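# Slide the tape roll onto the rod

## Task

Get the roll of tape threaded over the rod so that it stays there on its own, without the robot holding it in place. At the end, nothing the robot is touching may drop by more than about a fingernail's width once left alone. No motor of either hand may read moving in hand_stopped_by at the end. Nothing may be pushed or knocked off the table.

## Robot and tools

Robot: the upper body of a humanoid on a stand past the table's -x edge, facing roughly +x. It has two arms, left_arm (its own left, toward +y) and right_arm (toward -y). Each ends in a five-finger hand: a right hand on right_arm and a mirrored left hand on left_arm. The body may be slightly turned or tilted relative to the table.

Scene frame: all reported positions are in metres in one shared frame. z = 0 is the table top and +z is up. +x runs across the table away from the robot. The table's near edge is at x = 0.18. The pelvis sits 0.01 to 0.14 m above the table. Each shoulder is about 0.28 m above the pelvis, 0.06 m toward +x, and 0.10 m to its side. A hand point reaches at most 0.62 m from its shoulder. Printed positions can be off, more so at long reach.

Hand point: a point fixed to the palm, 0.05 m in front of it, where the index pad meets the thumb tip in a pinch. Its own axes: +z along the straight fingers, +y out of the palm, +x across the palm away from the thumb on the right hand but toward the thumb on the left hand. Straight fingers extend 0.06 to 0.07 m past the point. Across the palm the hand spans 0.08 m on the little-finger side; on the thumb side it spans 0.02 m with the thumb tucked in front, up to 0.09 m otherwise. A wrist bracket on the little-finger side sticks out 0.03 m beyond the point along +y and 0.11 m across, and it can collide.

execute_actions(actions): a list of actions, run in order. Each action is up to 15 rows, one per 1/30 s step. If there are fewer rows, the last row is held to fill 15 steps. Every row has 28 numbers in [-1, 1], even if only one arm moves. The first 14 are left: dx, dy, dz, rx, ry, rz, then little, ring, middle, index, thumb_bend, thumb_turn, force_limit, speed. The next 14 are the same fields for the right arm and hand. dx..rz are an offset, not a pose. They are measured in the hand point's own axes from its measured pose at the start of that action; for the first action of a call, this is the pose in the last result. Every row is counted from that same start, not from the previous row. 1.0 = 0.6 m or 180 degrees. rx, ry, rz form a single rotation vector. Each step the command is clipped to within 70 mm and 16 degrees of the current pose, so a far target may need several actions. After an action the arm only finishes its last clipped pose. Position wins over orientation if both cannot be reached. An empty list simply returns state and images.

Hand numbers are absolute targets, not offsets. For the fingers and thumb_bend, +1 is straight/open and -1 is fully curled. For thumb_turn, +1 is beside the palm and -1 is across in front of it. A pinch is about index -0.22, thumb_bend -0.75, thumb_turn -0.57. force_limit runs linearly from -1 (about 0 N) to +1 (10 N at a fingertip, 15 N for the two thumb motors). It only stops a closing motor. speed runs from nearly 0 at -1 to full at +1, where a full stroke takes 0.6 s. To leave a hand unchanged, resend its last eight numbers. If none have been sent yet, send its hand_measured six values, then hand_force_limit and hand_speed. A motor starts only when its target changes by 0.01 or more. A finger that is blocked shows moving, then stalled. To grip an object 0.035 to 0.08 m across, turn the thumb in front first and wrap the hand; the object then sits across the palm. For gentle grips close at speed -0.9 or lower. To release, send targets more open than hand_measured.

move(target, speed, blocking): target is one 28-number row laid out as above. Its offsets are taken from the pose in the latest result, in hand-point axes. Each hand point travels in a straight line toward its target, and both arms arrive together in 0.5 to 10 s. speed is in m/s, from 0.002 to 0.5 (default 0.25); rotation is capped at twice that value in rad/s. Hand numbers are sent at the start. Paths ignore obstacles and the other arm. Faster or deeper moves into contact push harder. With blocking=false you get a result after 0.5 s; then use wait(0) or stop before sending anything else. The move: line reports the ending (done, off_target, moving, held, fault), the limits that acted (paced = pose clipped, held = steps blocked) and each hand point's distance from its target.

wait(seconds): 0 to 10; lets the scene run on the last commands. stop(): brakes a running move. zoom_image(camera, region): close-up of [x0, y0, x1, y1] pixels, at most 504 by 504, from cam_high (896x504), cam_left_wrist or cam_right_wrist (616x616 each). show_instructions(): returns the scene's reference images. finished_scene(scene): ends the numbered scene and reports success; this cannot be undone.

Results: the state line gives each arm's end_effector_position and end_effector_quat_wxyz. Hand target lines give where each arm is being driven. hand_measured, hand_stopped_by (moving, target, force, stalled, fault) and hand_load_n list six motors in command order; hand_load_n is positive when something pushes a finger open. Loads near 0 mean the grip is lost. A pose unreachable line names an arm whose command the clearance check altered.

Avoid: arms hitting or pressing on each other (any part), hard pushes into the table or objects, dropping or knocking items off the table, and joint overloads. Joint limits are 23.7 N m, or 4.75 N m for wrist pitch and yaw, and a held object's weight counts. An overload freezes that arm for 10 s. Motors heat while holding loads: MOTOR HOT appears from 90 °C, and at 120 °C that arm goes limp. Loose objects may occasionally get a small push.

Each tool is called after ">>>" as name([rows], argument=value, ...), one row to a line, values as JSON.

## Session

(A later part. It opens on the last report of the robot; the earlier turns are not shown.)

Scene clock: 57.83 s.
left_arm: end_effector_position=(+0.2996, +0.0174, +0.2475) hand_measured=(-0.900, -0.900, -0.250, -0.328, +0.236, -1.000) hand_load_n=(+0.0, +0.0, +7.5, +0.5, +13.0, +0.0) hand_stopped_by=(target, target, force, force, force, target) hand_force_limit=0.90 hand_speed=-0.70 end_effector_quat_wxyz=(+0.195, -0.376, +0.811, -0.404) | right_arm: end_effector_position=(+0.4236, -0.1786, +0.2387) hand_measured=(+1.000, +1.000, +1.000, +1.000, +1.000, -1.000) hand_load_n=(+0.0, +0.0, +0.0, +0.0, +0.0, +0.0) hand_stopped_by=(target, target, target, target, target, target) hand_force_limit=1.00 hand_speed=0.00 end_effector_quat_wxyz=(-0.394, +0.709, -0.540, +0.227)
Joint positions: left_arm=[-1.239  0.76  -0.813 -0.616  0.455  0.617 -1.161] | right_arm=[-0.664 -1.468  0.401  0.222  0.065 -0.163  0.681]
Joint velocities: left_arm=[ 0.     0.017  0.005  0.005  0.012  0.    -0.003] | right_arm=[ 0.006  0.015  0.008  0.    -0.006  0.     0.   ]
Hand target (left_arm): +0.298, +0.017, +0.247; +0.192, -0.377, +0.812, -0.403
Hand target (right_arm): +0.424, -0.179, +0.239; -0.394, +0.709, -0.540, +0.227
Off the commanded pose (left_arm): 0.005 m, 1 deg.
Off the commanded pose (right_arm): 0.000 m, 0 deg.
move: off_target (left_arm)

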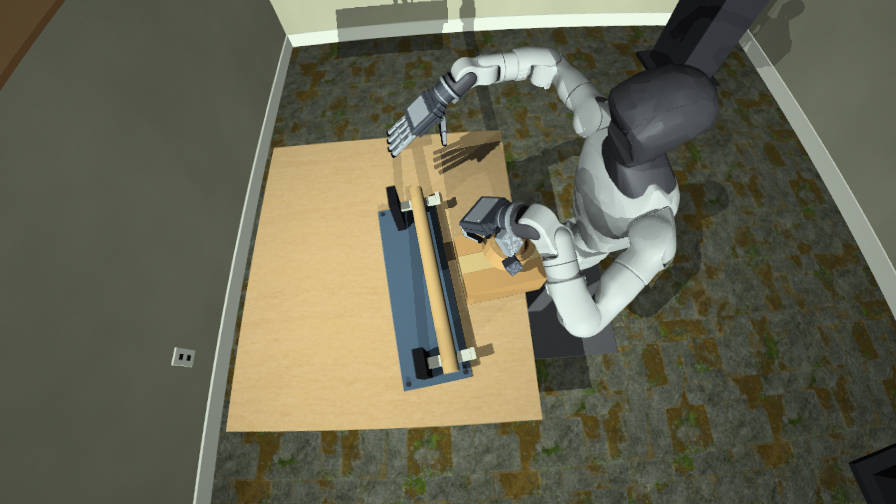

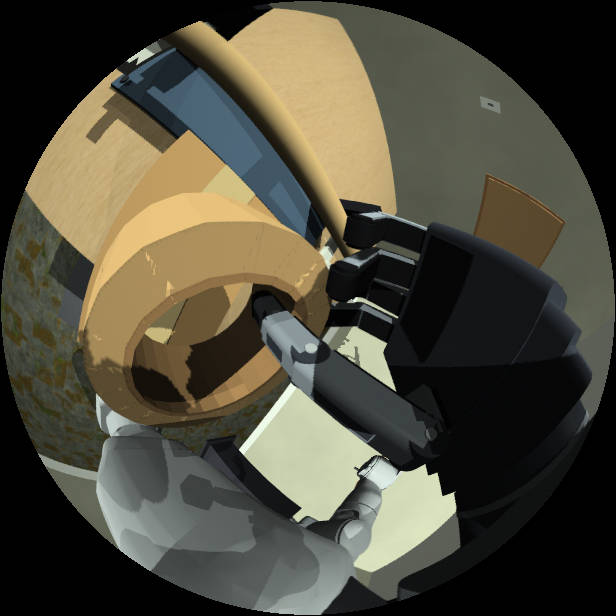

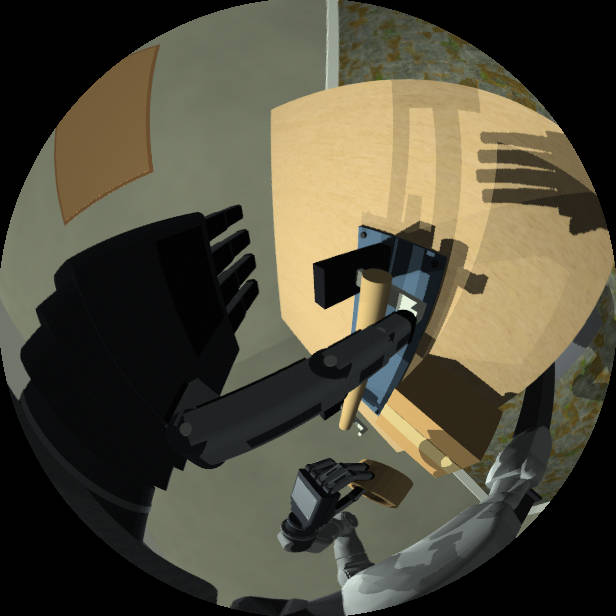

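>>> move(target=[0,0.112,0.1,0,0,0,-0.9,-0.9,-0.75,-0.8,-0.8,-1,0.9,-0.7,0,0,0,0,0,0,1,1,1,1,1,-1,1,0], speed=0.06)

>>> move(target=[0,0,0,0,0,0,-0.9,-0.9,0.2,0.2,0.6,-1,0.9,0,0,0,0,0,0,0,1,1,1,1,1,-1,1,0])

>>> move(target=[0,0.02,0.024,0,0,0,-0.9,-0.9,0.2,0.2,0.6,-1,0.9,0,0,0,0,0,0,0,1,1,1,1,1,-1,1,0], speed=0.03)

>>> move(target=[0,0,0,0,0,0,-0.9,-0.9,-0.75,-0.8,-0.8,-1,1,-0.7,0,0,0,0,0,0,1,1,1,1,1,-1,1,0])

>>> move(target=[-0.1,-0.14,-0.12,0,0,0,-0.9,-0.9,-0.75,-0.8,-0.8,-1,1,-0.7,0,0,0,0,0,0,1,1,1,1,1,-1,1,0], speed=0.08)

Scene clock: 67.53 s.
left_arm: end_effector_position=(+0.3077, +0.0203, +0.1581) hand_measured=(-0.900, -0.900, -0.250, -0.328, +0.236, -1.000) hand_load_n=(+0.0, +0.0, +7.5, +3.0, +11.5, -1.0) hand_stopped_by=(target, target, force, force, force, target) hand_force_limit=0.90 hand_speed=-0.70 end_effector_quat_wxyz=(+0.199, -0.382, +0.809, -0.400) | right_arm: end_effector_position=(+0.4236, -0.1786, +0.2387) hand_measured=(+1.000, +1.000, +1.000, +1.000, +1.000, -1.000) hand_load_n=(+0.0, +0.0, +0.0, +0.0, +0.0, +0.0) hand_stopped_by=(target, target, target, target, target, target) hand_force_limit=1.00 hand_speed=0.00 end_effector_quat_wxyz=(-0.394, +0.709, -0.540, +0.227)
Joint positions: left_arm=[-0.996  0.753 -1.013 -0.479  0.604  0.491 -0.84 ] | right_arm=[-0.664 -1.468  0.401  0.222  0.065 -0.163  0.681]
Joint velocities: left_arm=[-0.008  0.003 -0.002 -0.008  0.002  0.     0.   ] | right_arm=[ 0.008 -0.003 -0.006  0.002  0.008  0.     0.   ]
Hand target (left_arm): +0.308, +0.019, +0.158; +0.200, -0.379, +0.809, -0.401
Hand target (right_arm): +0.424, -0.179, +0.239; -0.394, +0.709, -0.540, +0.227
Off the commanded pose (left_arm): 0.007 m, 1 deg.
Off the commanded pose (right_arm): 0.000 m, 0 deg.
move: off_target (left_arm)

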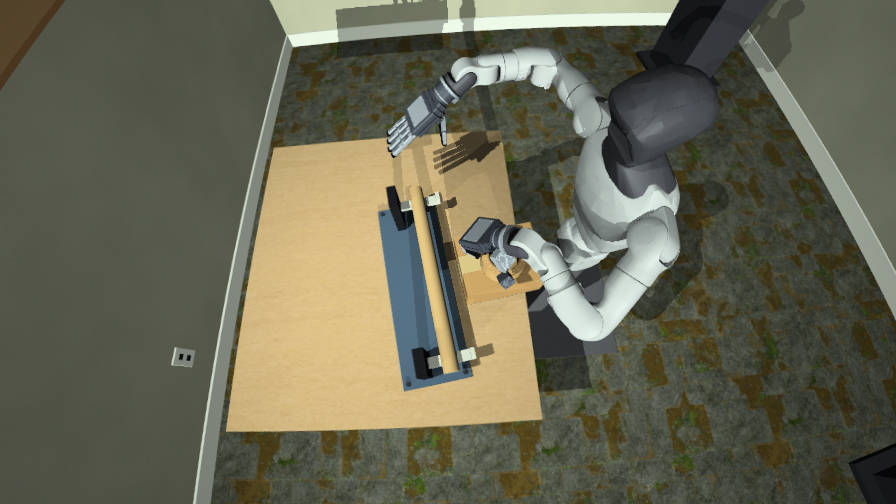

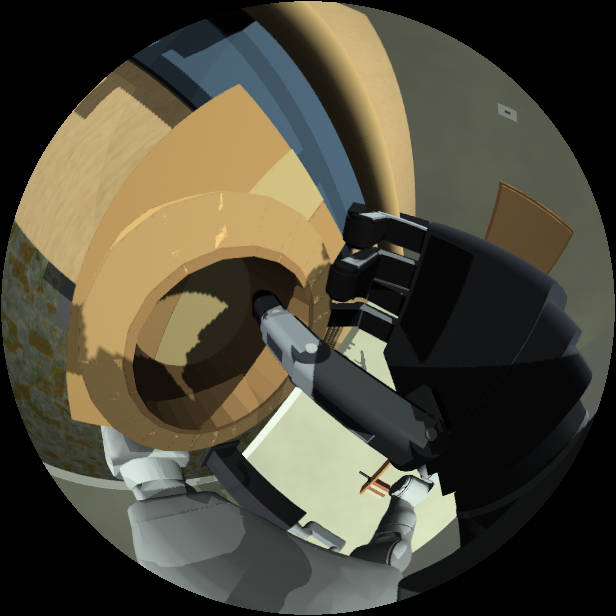

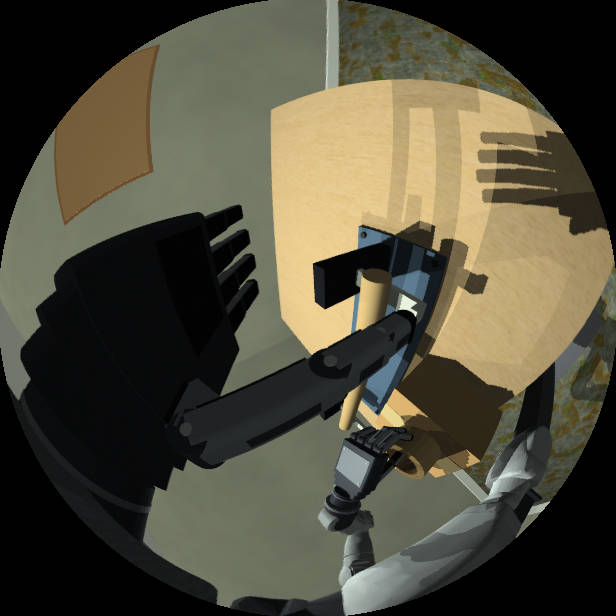

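Scene clock: 68.17 s.
left_arm: end_effector_position=(+0.3076, +0.0204, +0.1581) hand_measured=(-0.900, -0.900, +0.200, +0.200, +0.600, -1.000) hand_load_n=(+0.0, +0.0, +0.0, +0.0, +0.0, +0.0) hand_stopped_by=(target, target, target, target, target, target) hand_force_limit=0.90 hand_speed=0.00 end_effector_quat_wxyz=(+0.199, -0.382, +0.809, -0.399) | right_arm: end_effector_position=(+0.4236, -0.1786, +0.2387) hand_measured=(+1.000, +1.000, +1.000, +1.000, +1.000, -1.000) hand_load_n=(+0.0, +0.0, +0.0, +0.0, +0.0, +0.0) hand_stopped_by=(target, target, target, target, target, target) hand_force_limit=1.00 hand_speed=0.00 end_effector_quat_wxyz=(-0.394, +0.709, -0.540, +0.227)
Joint positions: left_arm=[-0.996  0.754 -1.013 -0.479  0.604  0.491 -0.841] | right_arm=[-0.664 -1.468  0.401  0.222  0.065 -0.163  0.681]
Joint velocities: left_arm=[-0.003  0.     0.006 -0.011 -0.002  0.     0.   ] | right_arm=[ 0.    -0.009  0.002  0.    -0.009  0.     0.   ]
Hand target (left_arm): +0.308, +0.020, +0.158; +0.199, -0.382, +0.809, -0.400
Hand target (right_arm): +0.424, -0.179, +0.239; -0.394, +0.709, -0.540, +0.227
Off the commanded pose (left_arm): 0.000 m, 0 deg.
Off the commanded pose (right_arm): 0.000 m, 0 deg.
move: done

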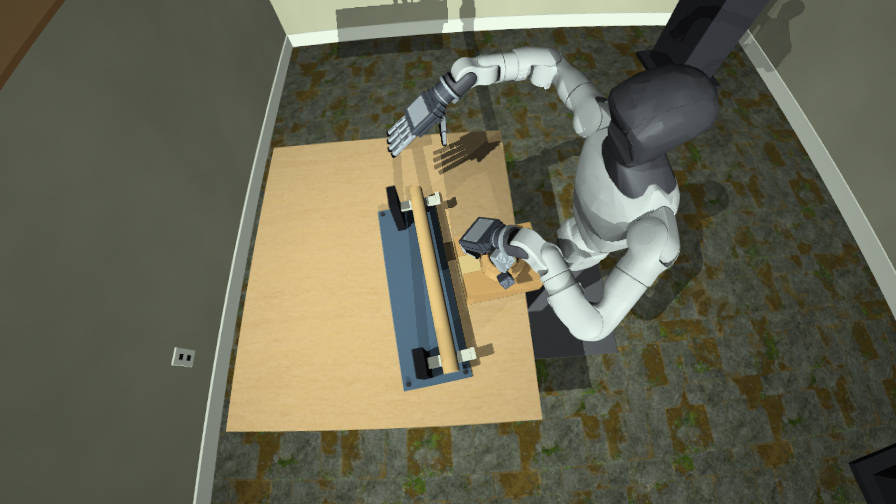

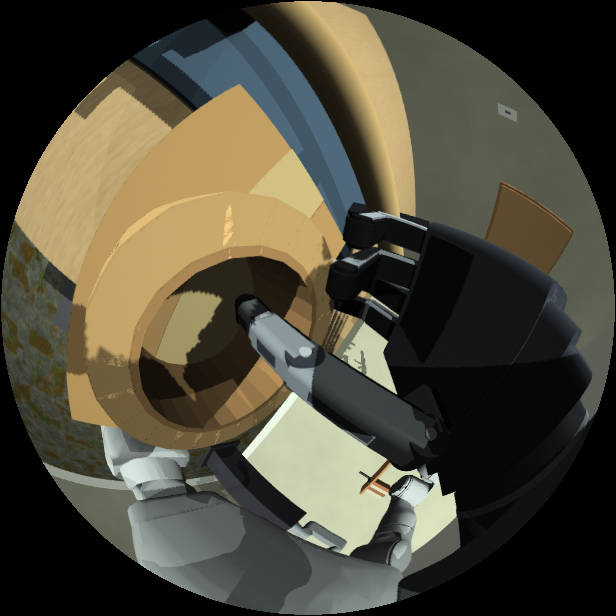

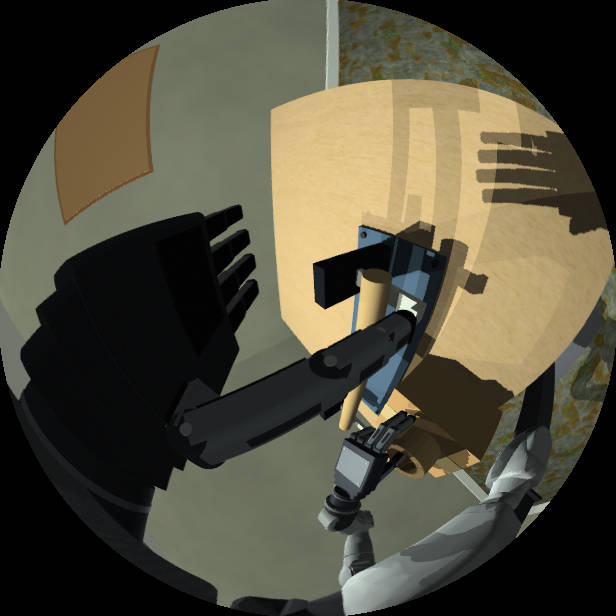

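Scene clock: 69.03 s.
left_arm: end_effector_position=(+0.3176, +0.0162, +0.1535) hand_measured=(-0.900, -0.900, +0.200, +0.200, +0.600, -1.000) hand_load_n=(+0.0, -6.0, +0.0, +0.0, +1.0, +0.5) hand_stopped_by=(target, target, target, target, target, target) hand_force_limit=0.90 hand_speed=0.00 end_effector_quat_wxyz=(+0.212, -0.375, +0.803, -0.413) | right_arm: end_effector_position=(+0.4236, -0.1786, +0.2387) hand_measured=(+1.000, +1.000, +1.000, +1.000, +1.000, -1.000) hand_load_n=(+0.0, +0.0, +0.0, +0.0, +0.0, +0.0) hand_stopped_by=(target, target, target, target, target, target) hand_force_limit=1.00 hand_speed=0.00 end_effector_quat_wxyz=(-0.394, +0.709, -0.540, +0.227)
Joint positions: left_arm=[-0.991  0.736 -1.037 -0.428  0.623  0.467 -0.765] | right_arm=[-0.664 -1.468  0.401  0.222  0.065 -0.163  0.681]
Joint velocities: left_arm=[-0.008  0.003 -0.008  0.009  0.017  0.     0.   ] | right_arm=[ 0.011 -0.008  0.     0.009 -0.005  0.     0.   ]
Hand target (left_arm): +0.311, +0.019, +0.140; +0.200, -0.383, +0.809, -0.399
Hand target (right_arm): +0.424, -0.179, +0.239; -0.394, +0.709, -0.540, +0.227
Off the commanded pose (left_arm): 0.015 m, 2 deg.
Off the commanded pose (right_arm): 0.000 m, 0 deg.
move: off_target (left_arm)

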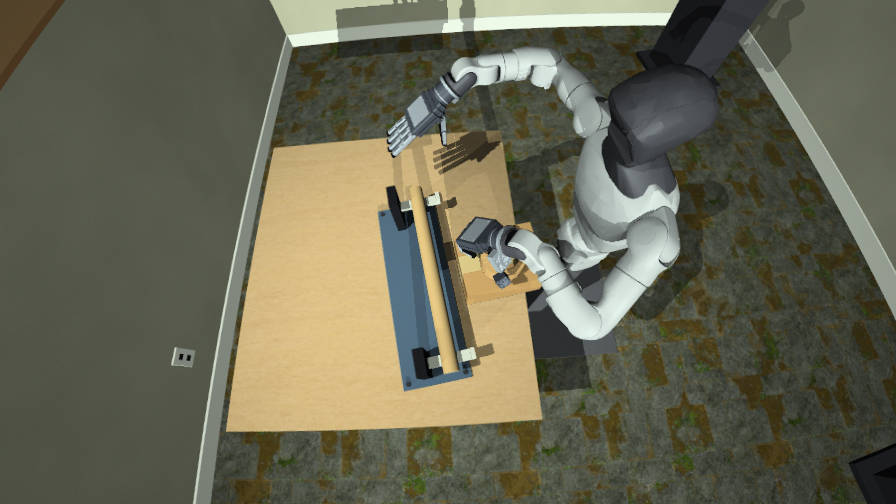

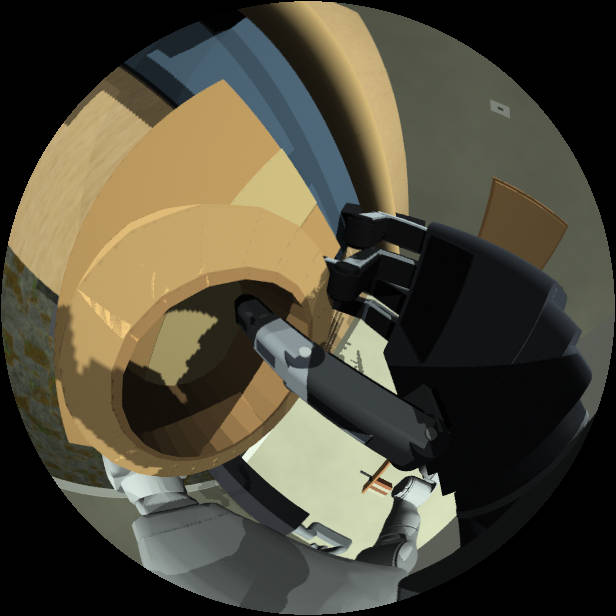

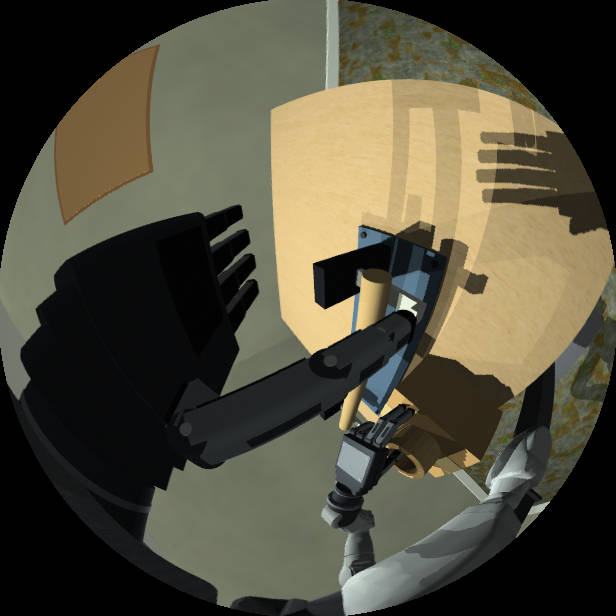

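Scene clock: 70.47 s.
left_arm: end_effector_position=(+0.3182, +0.0155, +0.1552) hand_measured=(-0.900, -0.900, -0.282, -0.370, +0.280, -1.000) hand_load_n=(+0.0, -4.5, +4.0, +10.5, +16.5, +0.0) hand_stopped_by=(target, target, force, force, force, target) hand_force_limit=1.00 hand_speed=-0.70 end_effector_quat_wxyz=(+0.213, -0.373, +0.802, -0.415) | right_arm: end_effector_position=(+0.4236, -0.1786, +0.2387) hand_measured=(+1.000, +1.000, +1.000, +1.000, +1.000, -1.000) hand_load_n=(+0.0, +0.0, +0.0, +0.0, +0.0, +0.0) hand_stopped_by=(target, target, target, target, target, target) hand_force_limit=1.00 hand_speed=0.00 end_effector_quat_wxyz=(-0.394, +0.709, -0.540, +0.227)
Joint positions: left_arm=[-0.994  0.736 -1.035 -0.43   0.623  0.467 -0.765] | right_arm=[-0.664 -1.468  0.401  0.222  0.065 -0.163  0.681]
Joint velocities: left_arm=[-0.002 -0.008  0.    -0.002 -0.012  0.     0.   ] | right_arm=[ 0.026  0.    -0.008  0.003 -0.009  0.     0.   ]
Hand target (left_arm): +0.318, +0.016, +0.153; +0.212, -0.375, +0.803, -0.413
Hand target (right_arm): +0.424, -0.179, +0.239; -0.394, +0.709, -0.540, +0.227
Off the commanded pose (left_arm): 0.002 m, 0 deg.
Off the commanded pose (right_arm): 0.000 m, 0 deg.
move: done

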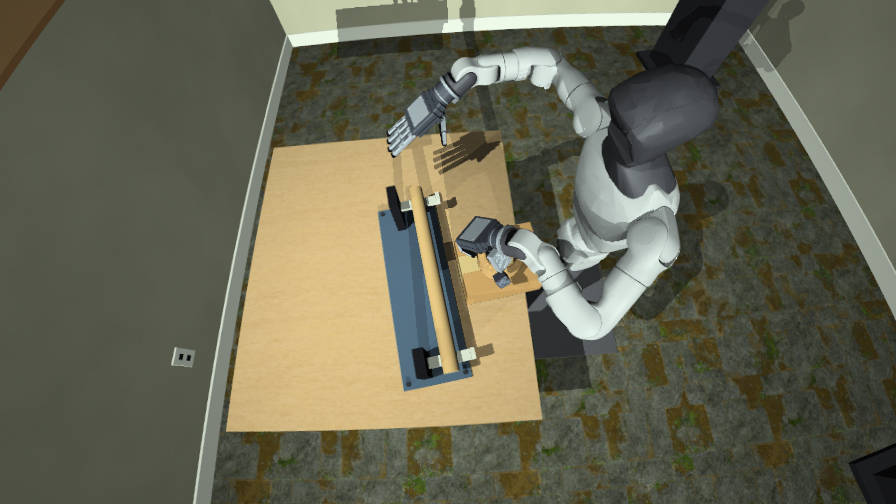

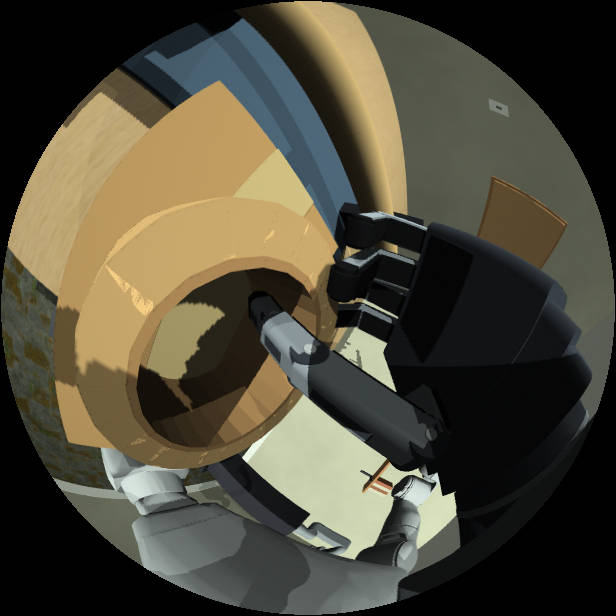

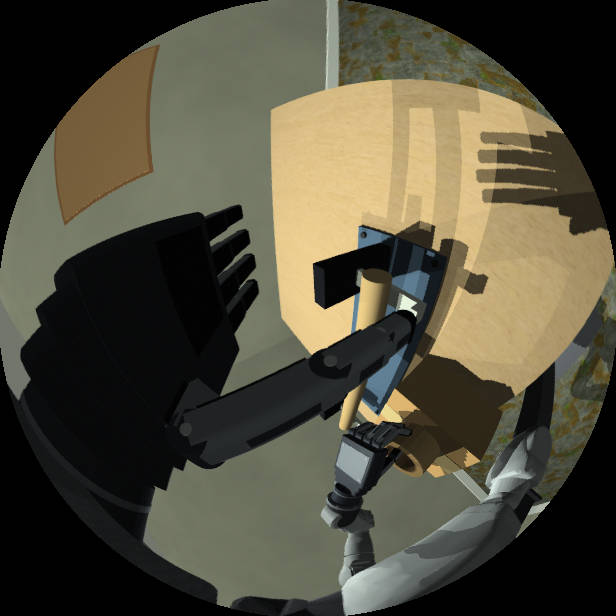

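Scene clock: 72.37 s.
left_arm: end_effector_position=(+0.3461, +0.0579, +0.2707) hand_measured=(-0.900, -0.900, -0.282, -0.372, +0.280, -1.000) hand_load_n=(+0.0, -1.0, +3.5, +2.5, +16.0, -1.0) hand_stopped_by=(target, target, force, force, force, target) hand_force_limit=1.00 hand_speed=-0.70 end_effector_quat_wxyz=(+0.213, -0.366, +0.802, -0.420) | right_arm: end_effector_position=(+0.4236, -0.1786, +0.2387) hand_measured=(+1.000, +1.000, +1.000, +1.000, +1.000, -1.000) hand_load_n=(+0.0, +0.0, +0.0, +0.0, +0.0, +0.0) hand_stopped_by=(target, target, target, target, target, target) hand_force_limit=1.00 hand_speed=0.00 end_effector_quat_wxyz=(-0.394, +0.709, -0.540, +0.227)
Joint positions: left_arm=[-1.29   0.916 -0.722 -0.3    0.25   0.224 -1.015] | right_arm=[-0.664 -1.468  0.401  0.222  0.065 -0.163  0.681]
Joint velocities: left_arm=[-0.006  0.008 -0.002 -0.002  0.006 -0.001 -0.001] | right_arm=[ 0.003 -0.025 -0.009  0.005  0.009  0.     0.   ]
Hand target (left_arm): +0.345, +0.058, +0.270; +0.210, -0.367, +0.803, -0.419
Hand target (right_arm): +0.424, -0.179, +0.239; -0.394, +0.709, -0.540, +0.227
Off the commanded pose (left_arm): 0.010 m, 1 deg.
Off the commanded pose (right_arm): 0.000 m, 0 deg.
move: off_target (left_arm)

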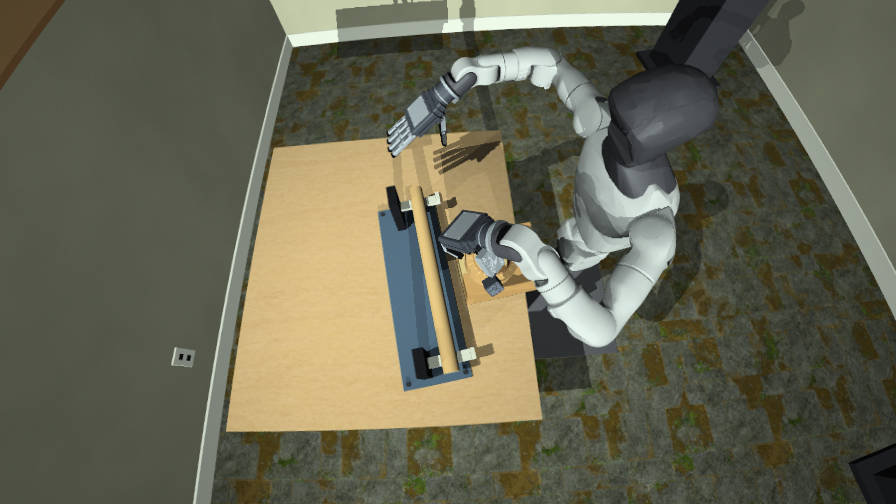

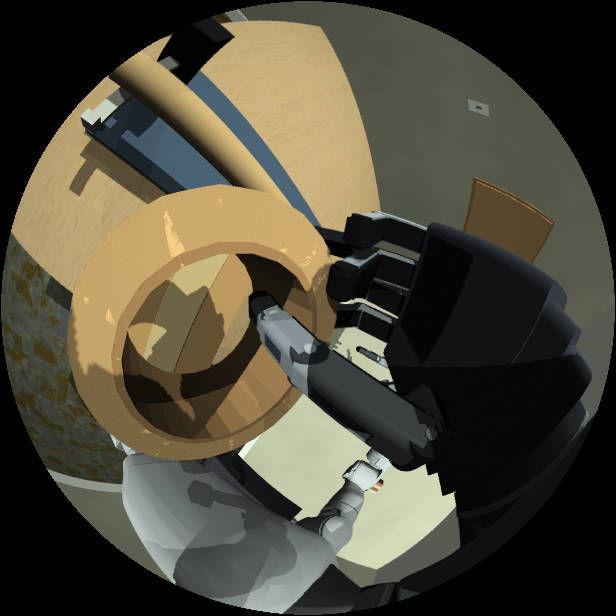

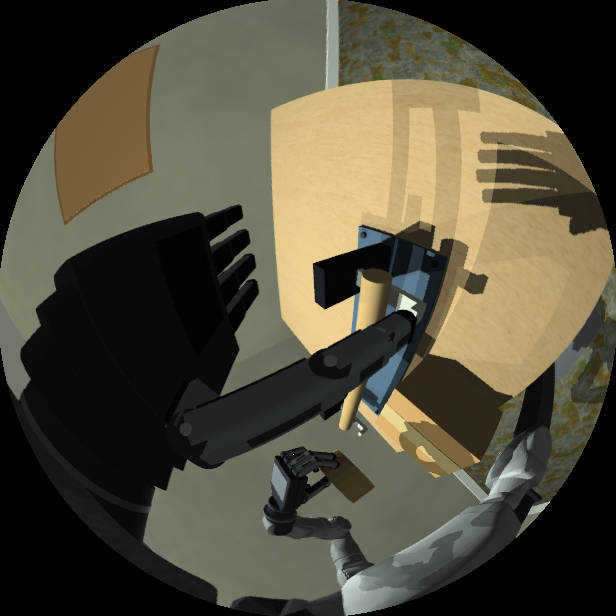

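>>> move(target=[-0.41,0.103,-0.278,0.213,0.121,-0.505,-0.9,-0.9,-0.75,-0.8,-0.8,-1,1,-0.7,0,0,0,0,0,0,1,1,1,1,1,-1,1,0], speed=0.15)

>>> move(target=[0,0,0,0,0,0,-0.9,-0.9,-0.75,-0.8,-0.8,-1,1,-0.7,-0.298,0.047,0.185,0,0,0,1,1,1,1,1,-1,1,0], speed=0.15)

>>> zoom_image(camera="cam_high", region=[340,130,620,450])

Scene clock: 90.13 s.
left_arm: end_effector_position=(+0.3745, +0.3655, +0.3342) hand_measured=(-0.900, -0.900, -0.282, -0.372, +0.280, -1.000) hand_load_n=(+0.0, -0.5, +5.5, +2.5, +15.0, -5.0) hand_stopped_by=(target, target, force, force, force, target) hand_force_limit=1.00 hand_speed=-0.70 end_effector_quat_wxyz=(+0.093, +0.703, -0.078, +0.701) | right_arm: end_effector_position=(+0.4236, -0.1786, +0.2387) hand_measured=(+1.000, +1.000, +1.000, +1.000, +1.000, -1.000) hand_load_n=(+0.0, +0.0, +0.0, +0.0, +0.0, +0.0) hand_stopped_by=(target, target, target, target, target, target) hand_force_limit=1.00 hand_speed=0.00 end_effector_quat_wxyz=(-0.394, +0.709, -0.540, +0.227)
Joint positions: left_arm=[-1.008  1.045  0.09   1.424 -0.625 -0.183 -1.242] | right_arm=[-0.664 -1.468  0.401  0.222  0.065 -0.163  0.681]
Joint velocities: left_arm=[ 0.02   0.011  0.018 -0.012  0.002  0.009  0.002] | right_arm=[-0.003 -0.014  0.011 -0.003 -0.005  0.     0.   ]
Hand target (left_arm): +0.375, +0.366, +0.333; +0.093, +0.704, -0.077, +0.700
Hand target (right_arm): +0.424, -0.179, +0.239; -0.394, +0.709, -0.540, +0.227
Off the commanded pose (left_arm): 0.017 m, 16 deg.
Off the commanded pose (right_arm): 0.000 m, 0 deg.
move: off_target (left_arm)

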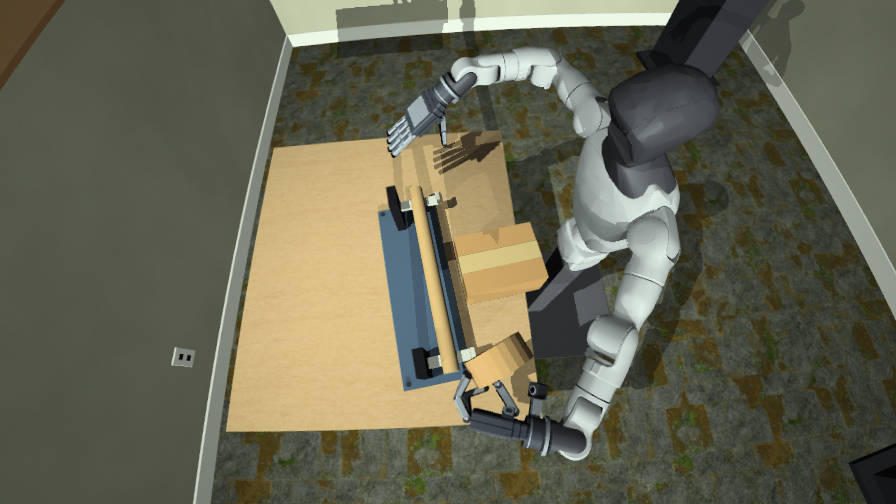

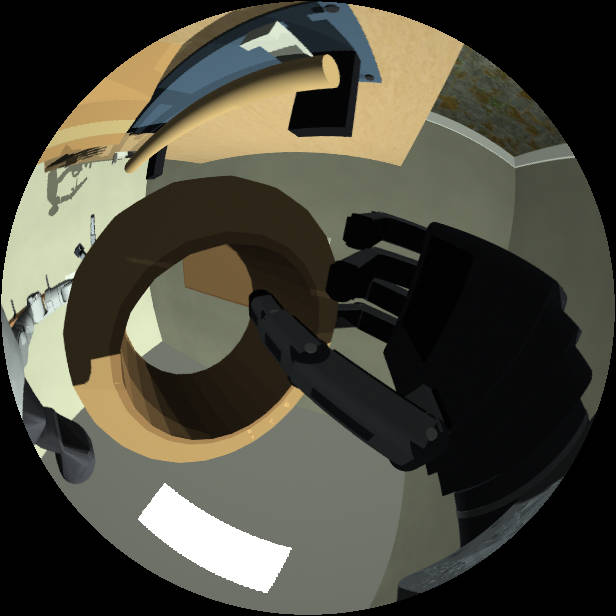

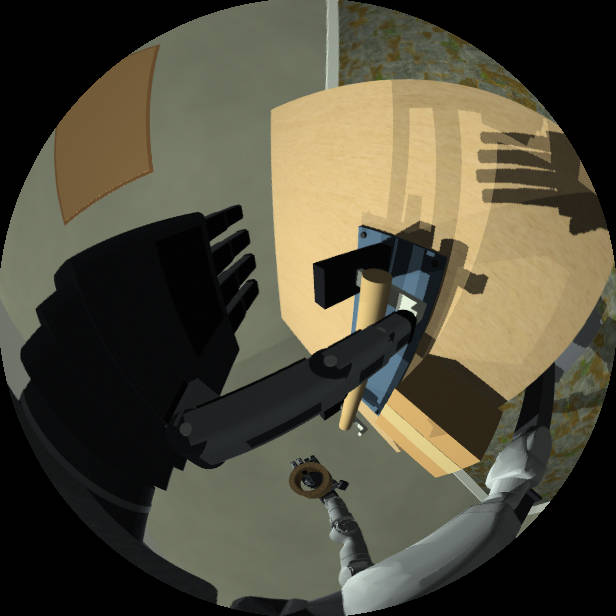

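Scene clock: 92.03 s.
left_arm: end_effector_position=(+0.3745, +0.3655, +0.3342) hand_measured=(-0.900, -0.900, -0.282, -0.372, +0.280, -1.000) hand_load_n=(+0.0, -0.5, +5.5, +2.5, +15.0, -5.0) hand_stopped_by=(target, target, force, force, force, target) hand_force_limit=1.00 hand_speed=-0.70 end_effector_quat_wxyz=(+0.093, +0.703, -0.078, +0.701) | right_arm: end_effector_position=(+0.4368, +0.0209, +0.1618) hand_measured=(+1.000, +1.000, +1.000, +1.000, +1.000, -1.000) hand_load_n=(+0.0, +0.0, +0.0, +0.0, +0.0, +0.0) hand_stopped_by=(target, target, target, target, target, target) hand_force_limit=1.00 hand_speed=0.00 end_effector_quat_wxyz=(-0.387, +0.713, -0.544, +0.215)
Joint positions: left_arm=[-1.007  1.045  0.091  1.424 -0.625 -0.183 -1.242] | right_arm=[-1.043 -0.711  0.829  0.014 -0.384  0.699  0.664]
Joint velocities: left_arm=[ 0.003 -0.008 -0.002 -0.002 -0.018  0.     0.   ] | right_arm=[-0.006  0.005  0.015 -0.003 -0.014  0.     0.   ]
Hand target (left_arm): +0.374, +0.365, +0.334; +0.093, +0.703, -0.078, +0.701
Hand target (right_arm): +0.439, +0.020, +0.163; -0.387, +0.711, -0.544, +0.220
Off the commanded pose (left_arm): 0.000 m, 0 deg.
Off the commanded pose (right_arm): 0.008 m, 2 deg.
move: off_target (right_arm)

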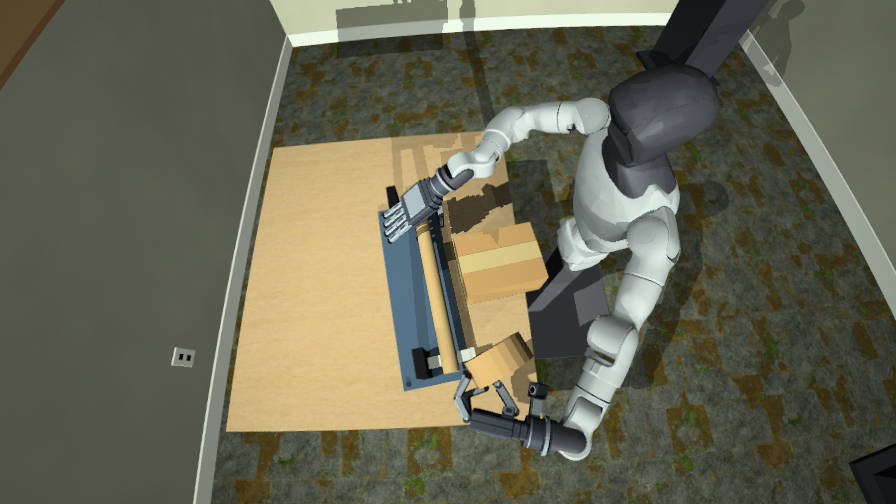

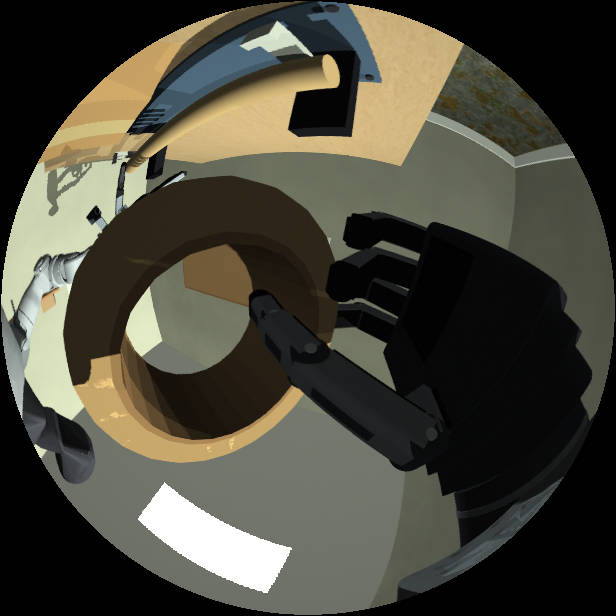

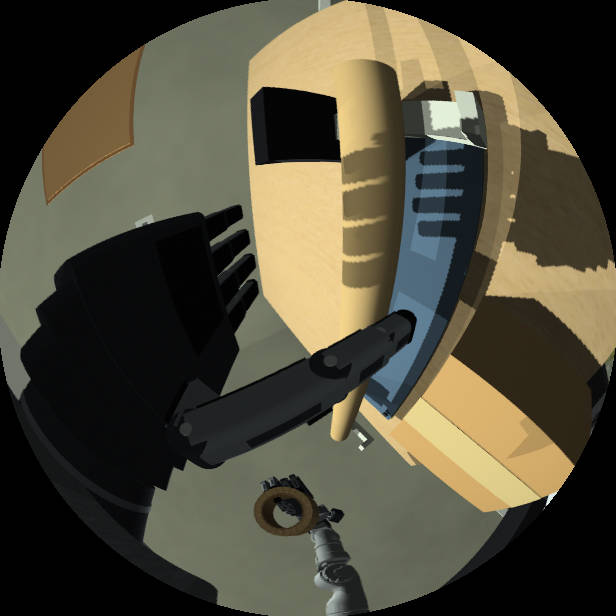

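Region (340, 130, 620, 450) of cam_high's 896x504 image, scaled by 1.575, with more detail than that image has; it fills the left 441 columns of this view, and the rest is white.

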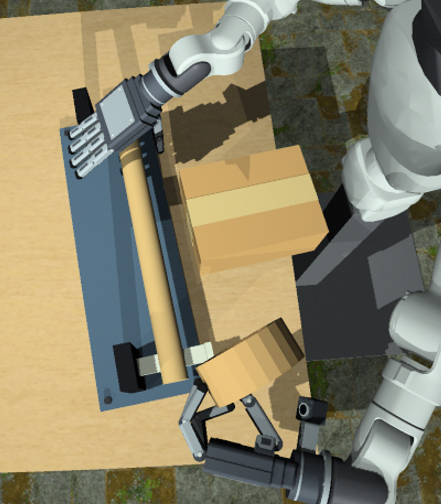

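>>> move(target=[0,0,0,0,0,0,-0.9,-0.9,-0.75,-0.8,-0.8,-1,1,-0.7,0.008,0.07,0.052,0,0,0,1,1,1,1,1,-1,1,0], speed=0.06)

Scene clock: 107.77 s.
left_arm: end_effector_position=(+0.3745, +0.3655, +0.3342) hand_measured=(-0.900, -0.900, -0.282, -0.372, +0.280, -1.000) hand_load_n=(+0.0, -0.5, +5.5, +2.5, +15.0, -5.0) hand_stopped_by=(target, target, force, force, force, target) hand_force_limit=1.00 hand_speed=-0.70 end_effector_quat_wxyz=(+0.093, +0.703, -0.078, +0.701) | right_arm: end_effector_position=(+0.4380, +0.0204, +0.1100) hand_measured=(+1.000, +1.000, +1.000, +1.000, +1.000, -1.000) hand_load_n=(+0.0, +0.0, +0.0, +0.0, +0.0, +0.0) hand_stopped_by=(target, target, target, target, target, target) hand_force_limit=1.00 hand_speed=0.00 end_effector_quat_wxyz=(-0.388, +0.708, -0.550, +0.214)
Joint positions: left_arm=[-1.007  1.045  0.091  1.424 -0.625 -0.183 -1.242] | right_arm=[-0.951 -0.62   0.862  0.197 -0.384  0.58   0.483]
Joint velocities: left_arm=[ 0.003 -0.003  0.006  0.     0.014  0.     0.   ] | right_arm=[ 0.005  0.003 -0.015 -0.003  0.005 -0.001 -0.002]
Hand target (left_arm): +0.374, +0.366, +0.334; +0.093, +0.703, -0.078, +0.701
Hand target (right_arm): +0.438, +0.021, +0.110; -0.389, +0.709, -0.548, +0.214
Off the commanded pose (left_arm): 0.000 m, 0 deg.
Off the commanded pose (right_arm): 0.003 m, 1 deg.
move: done

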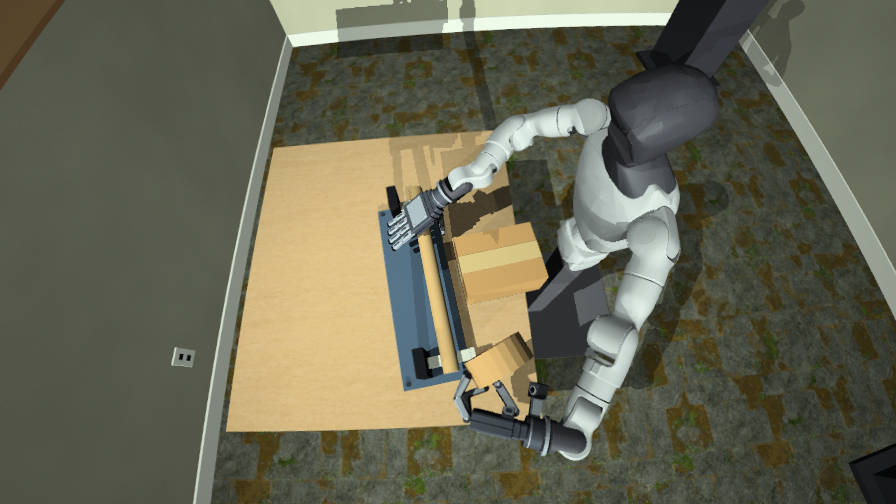

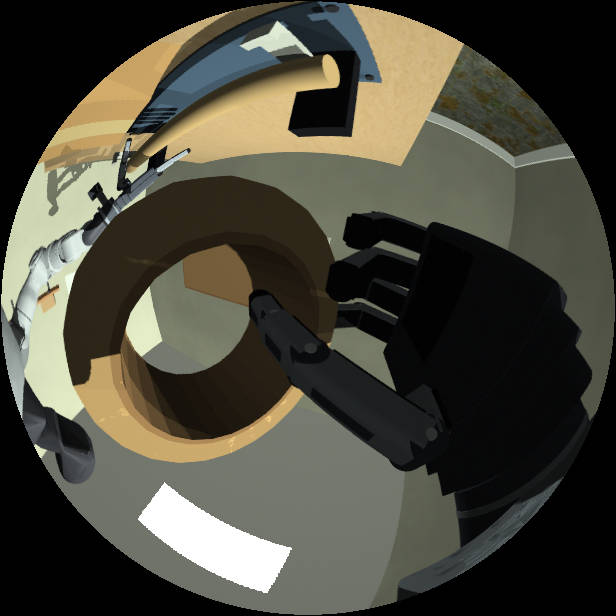

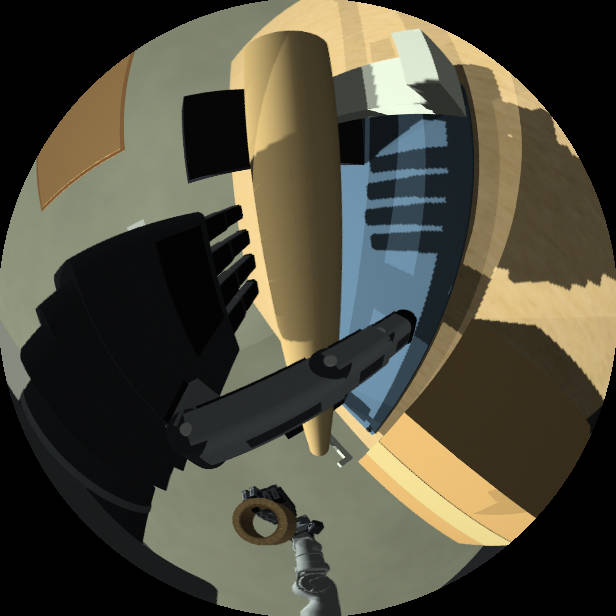

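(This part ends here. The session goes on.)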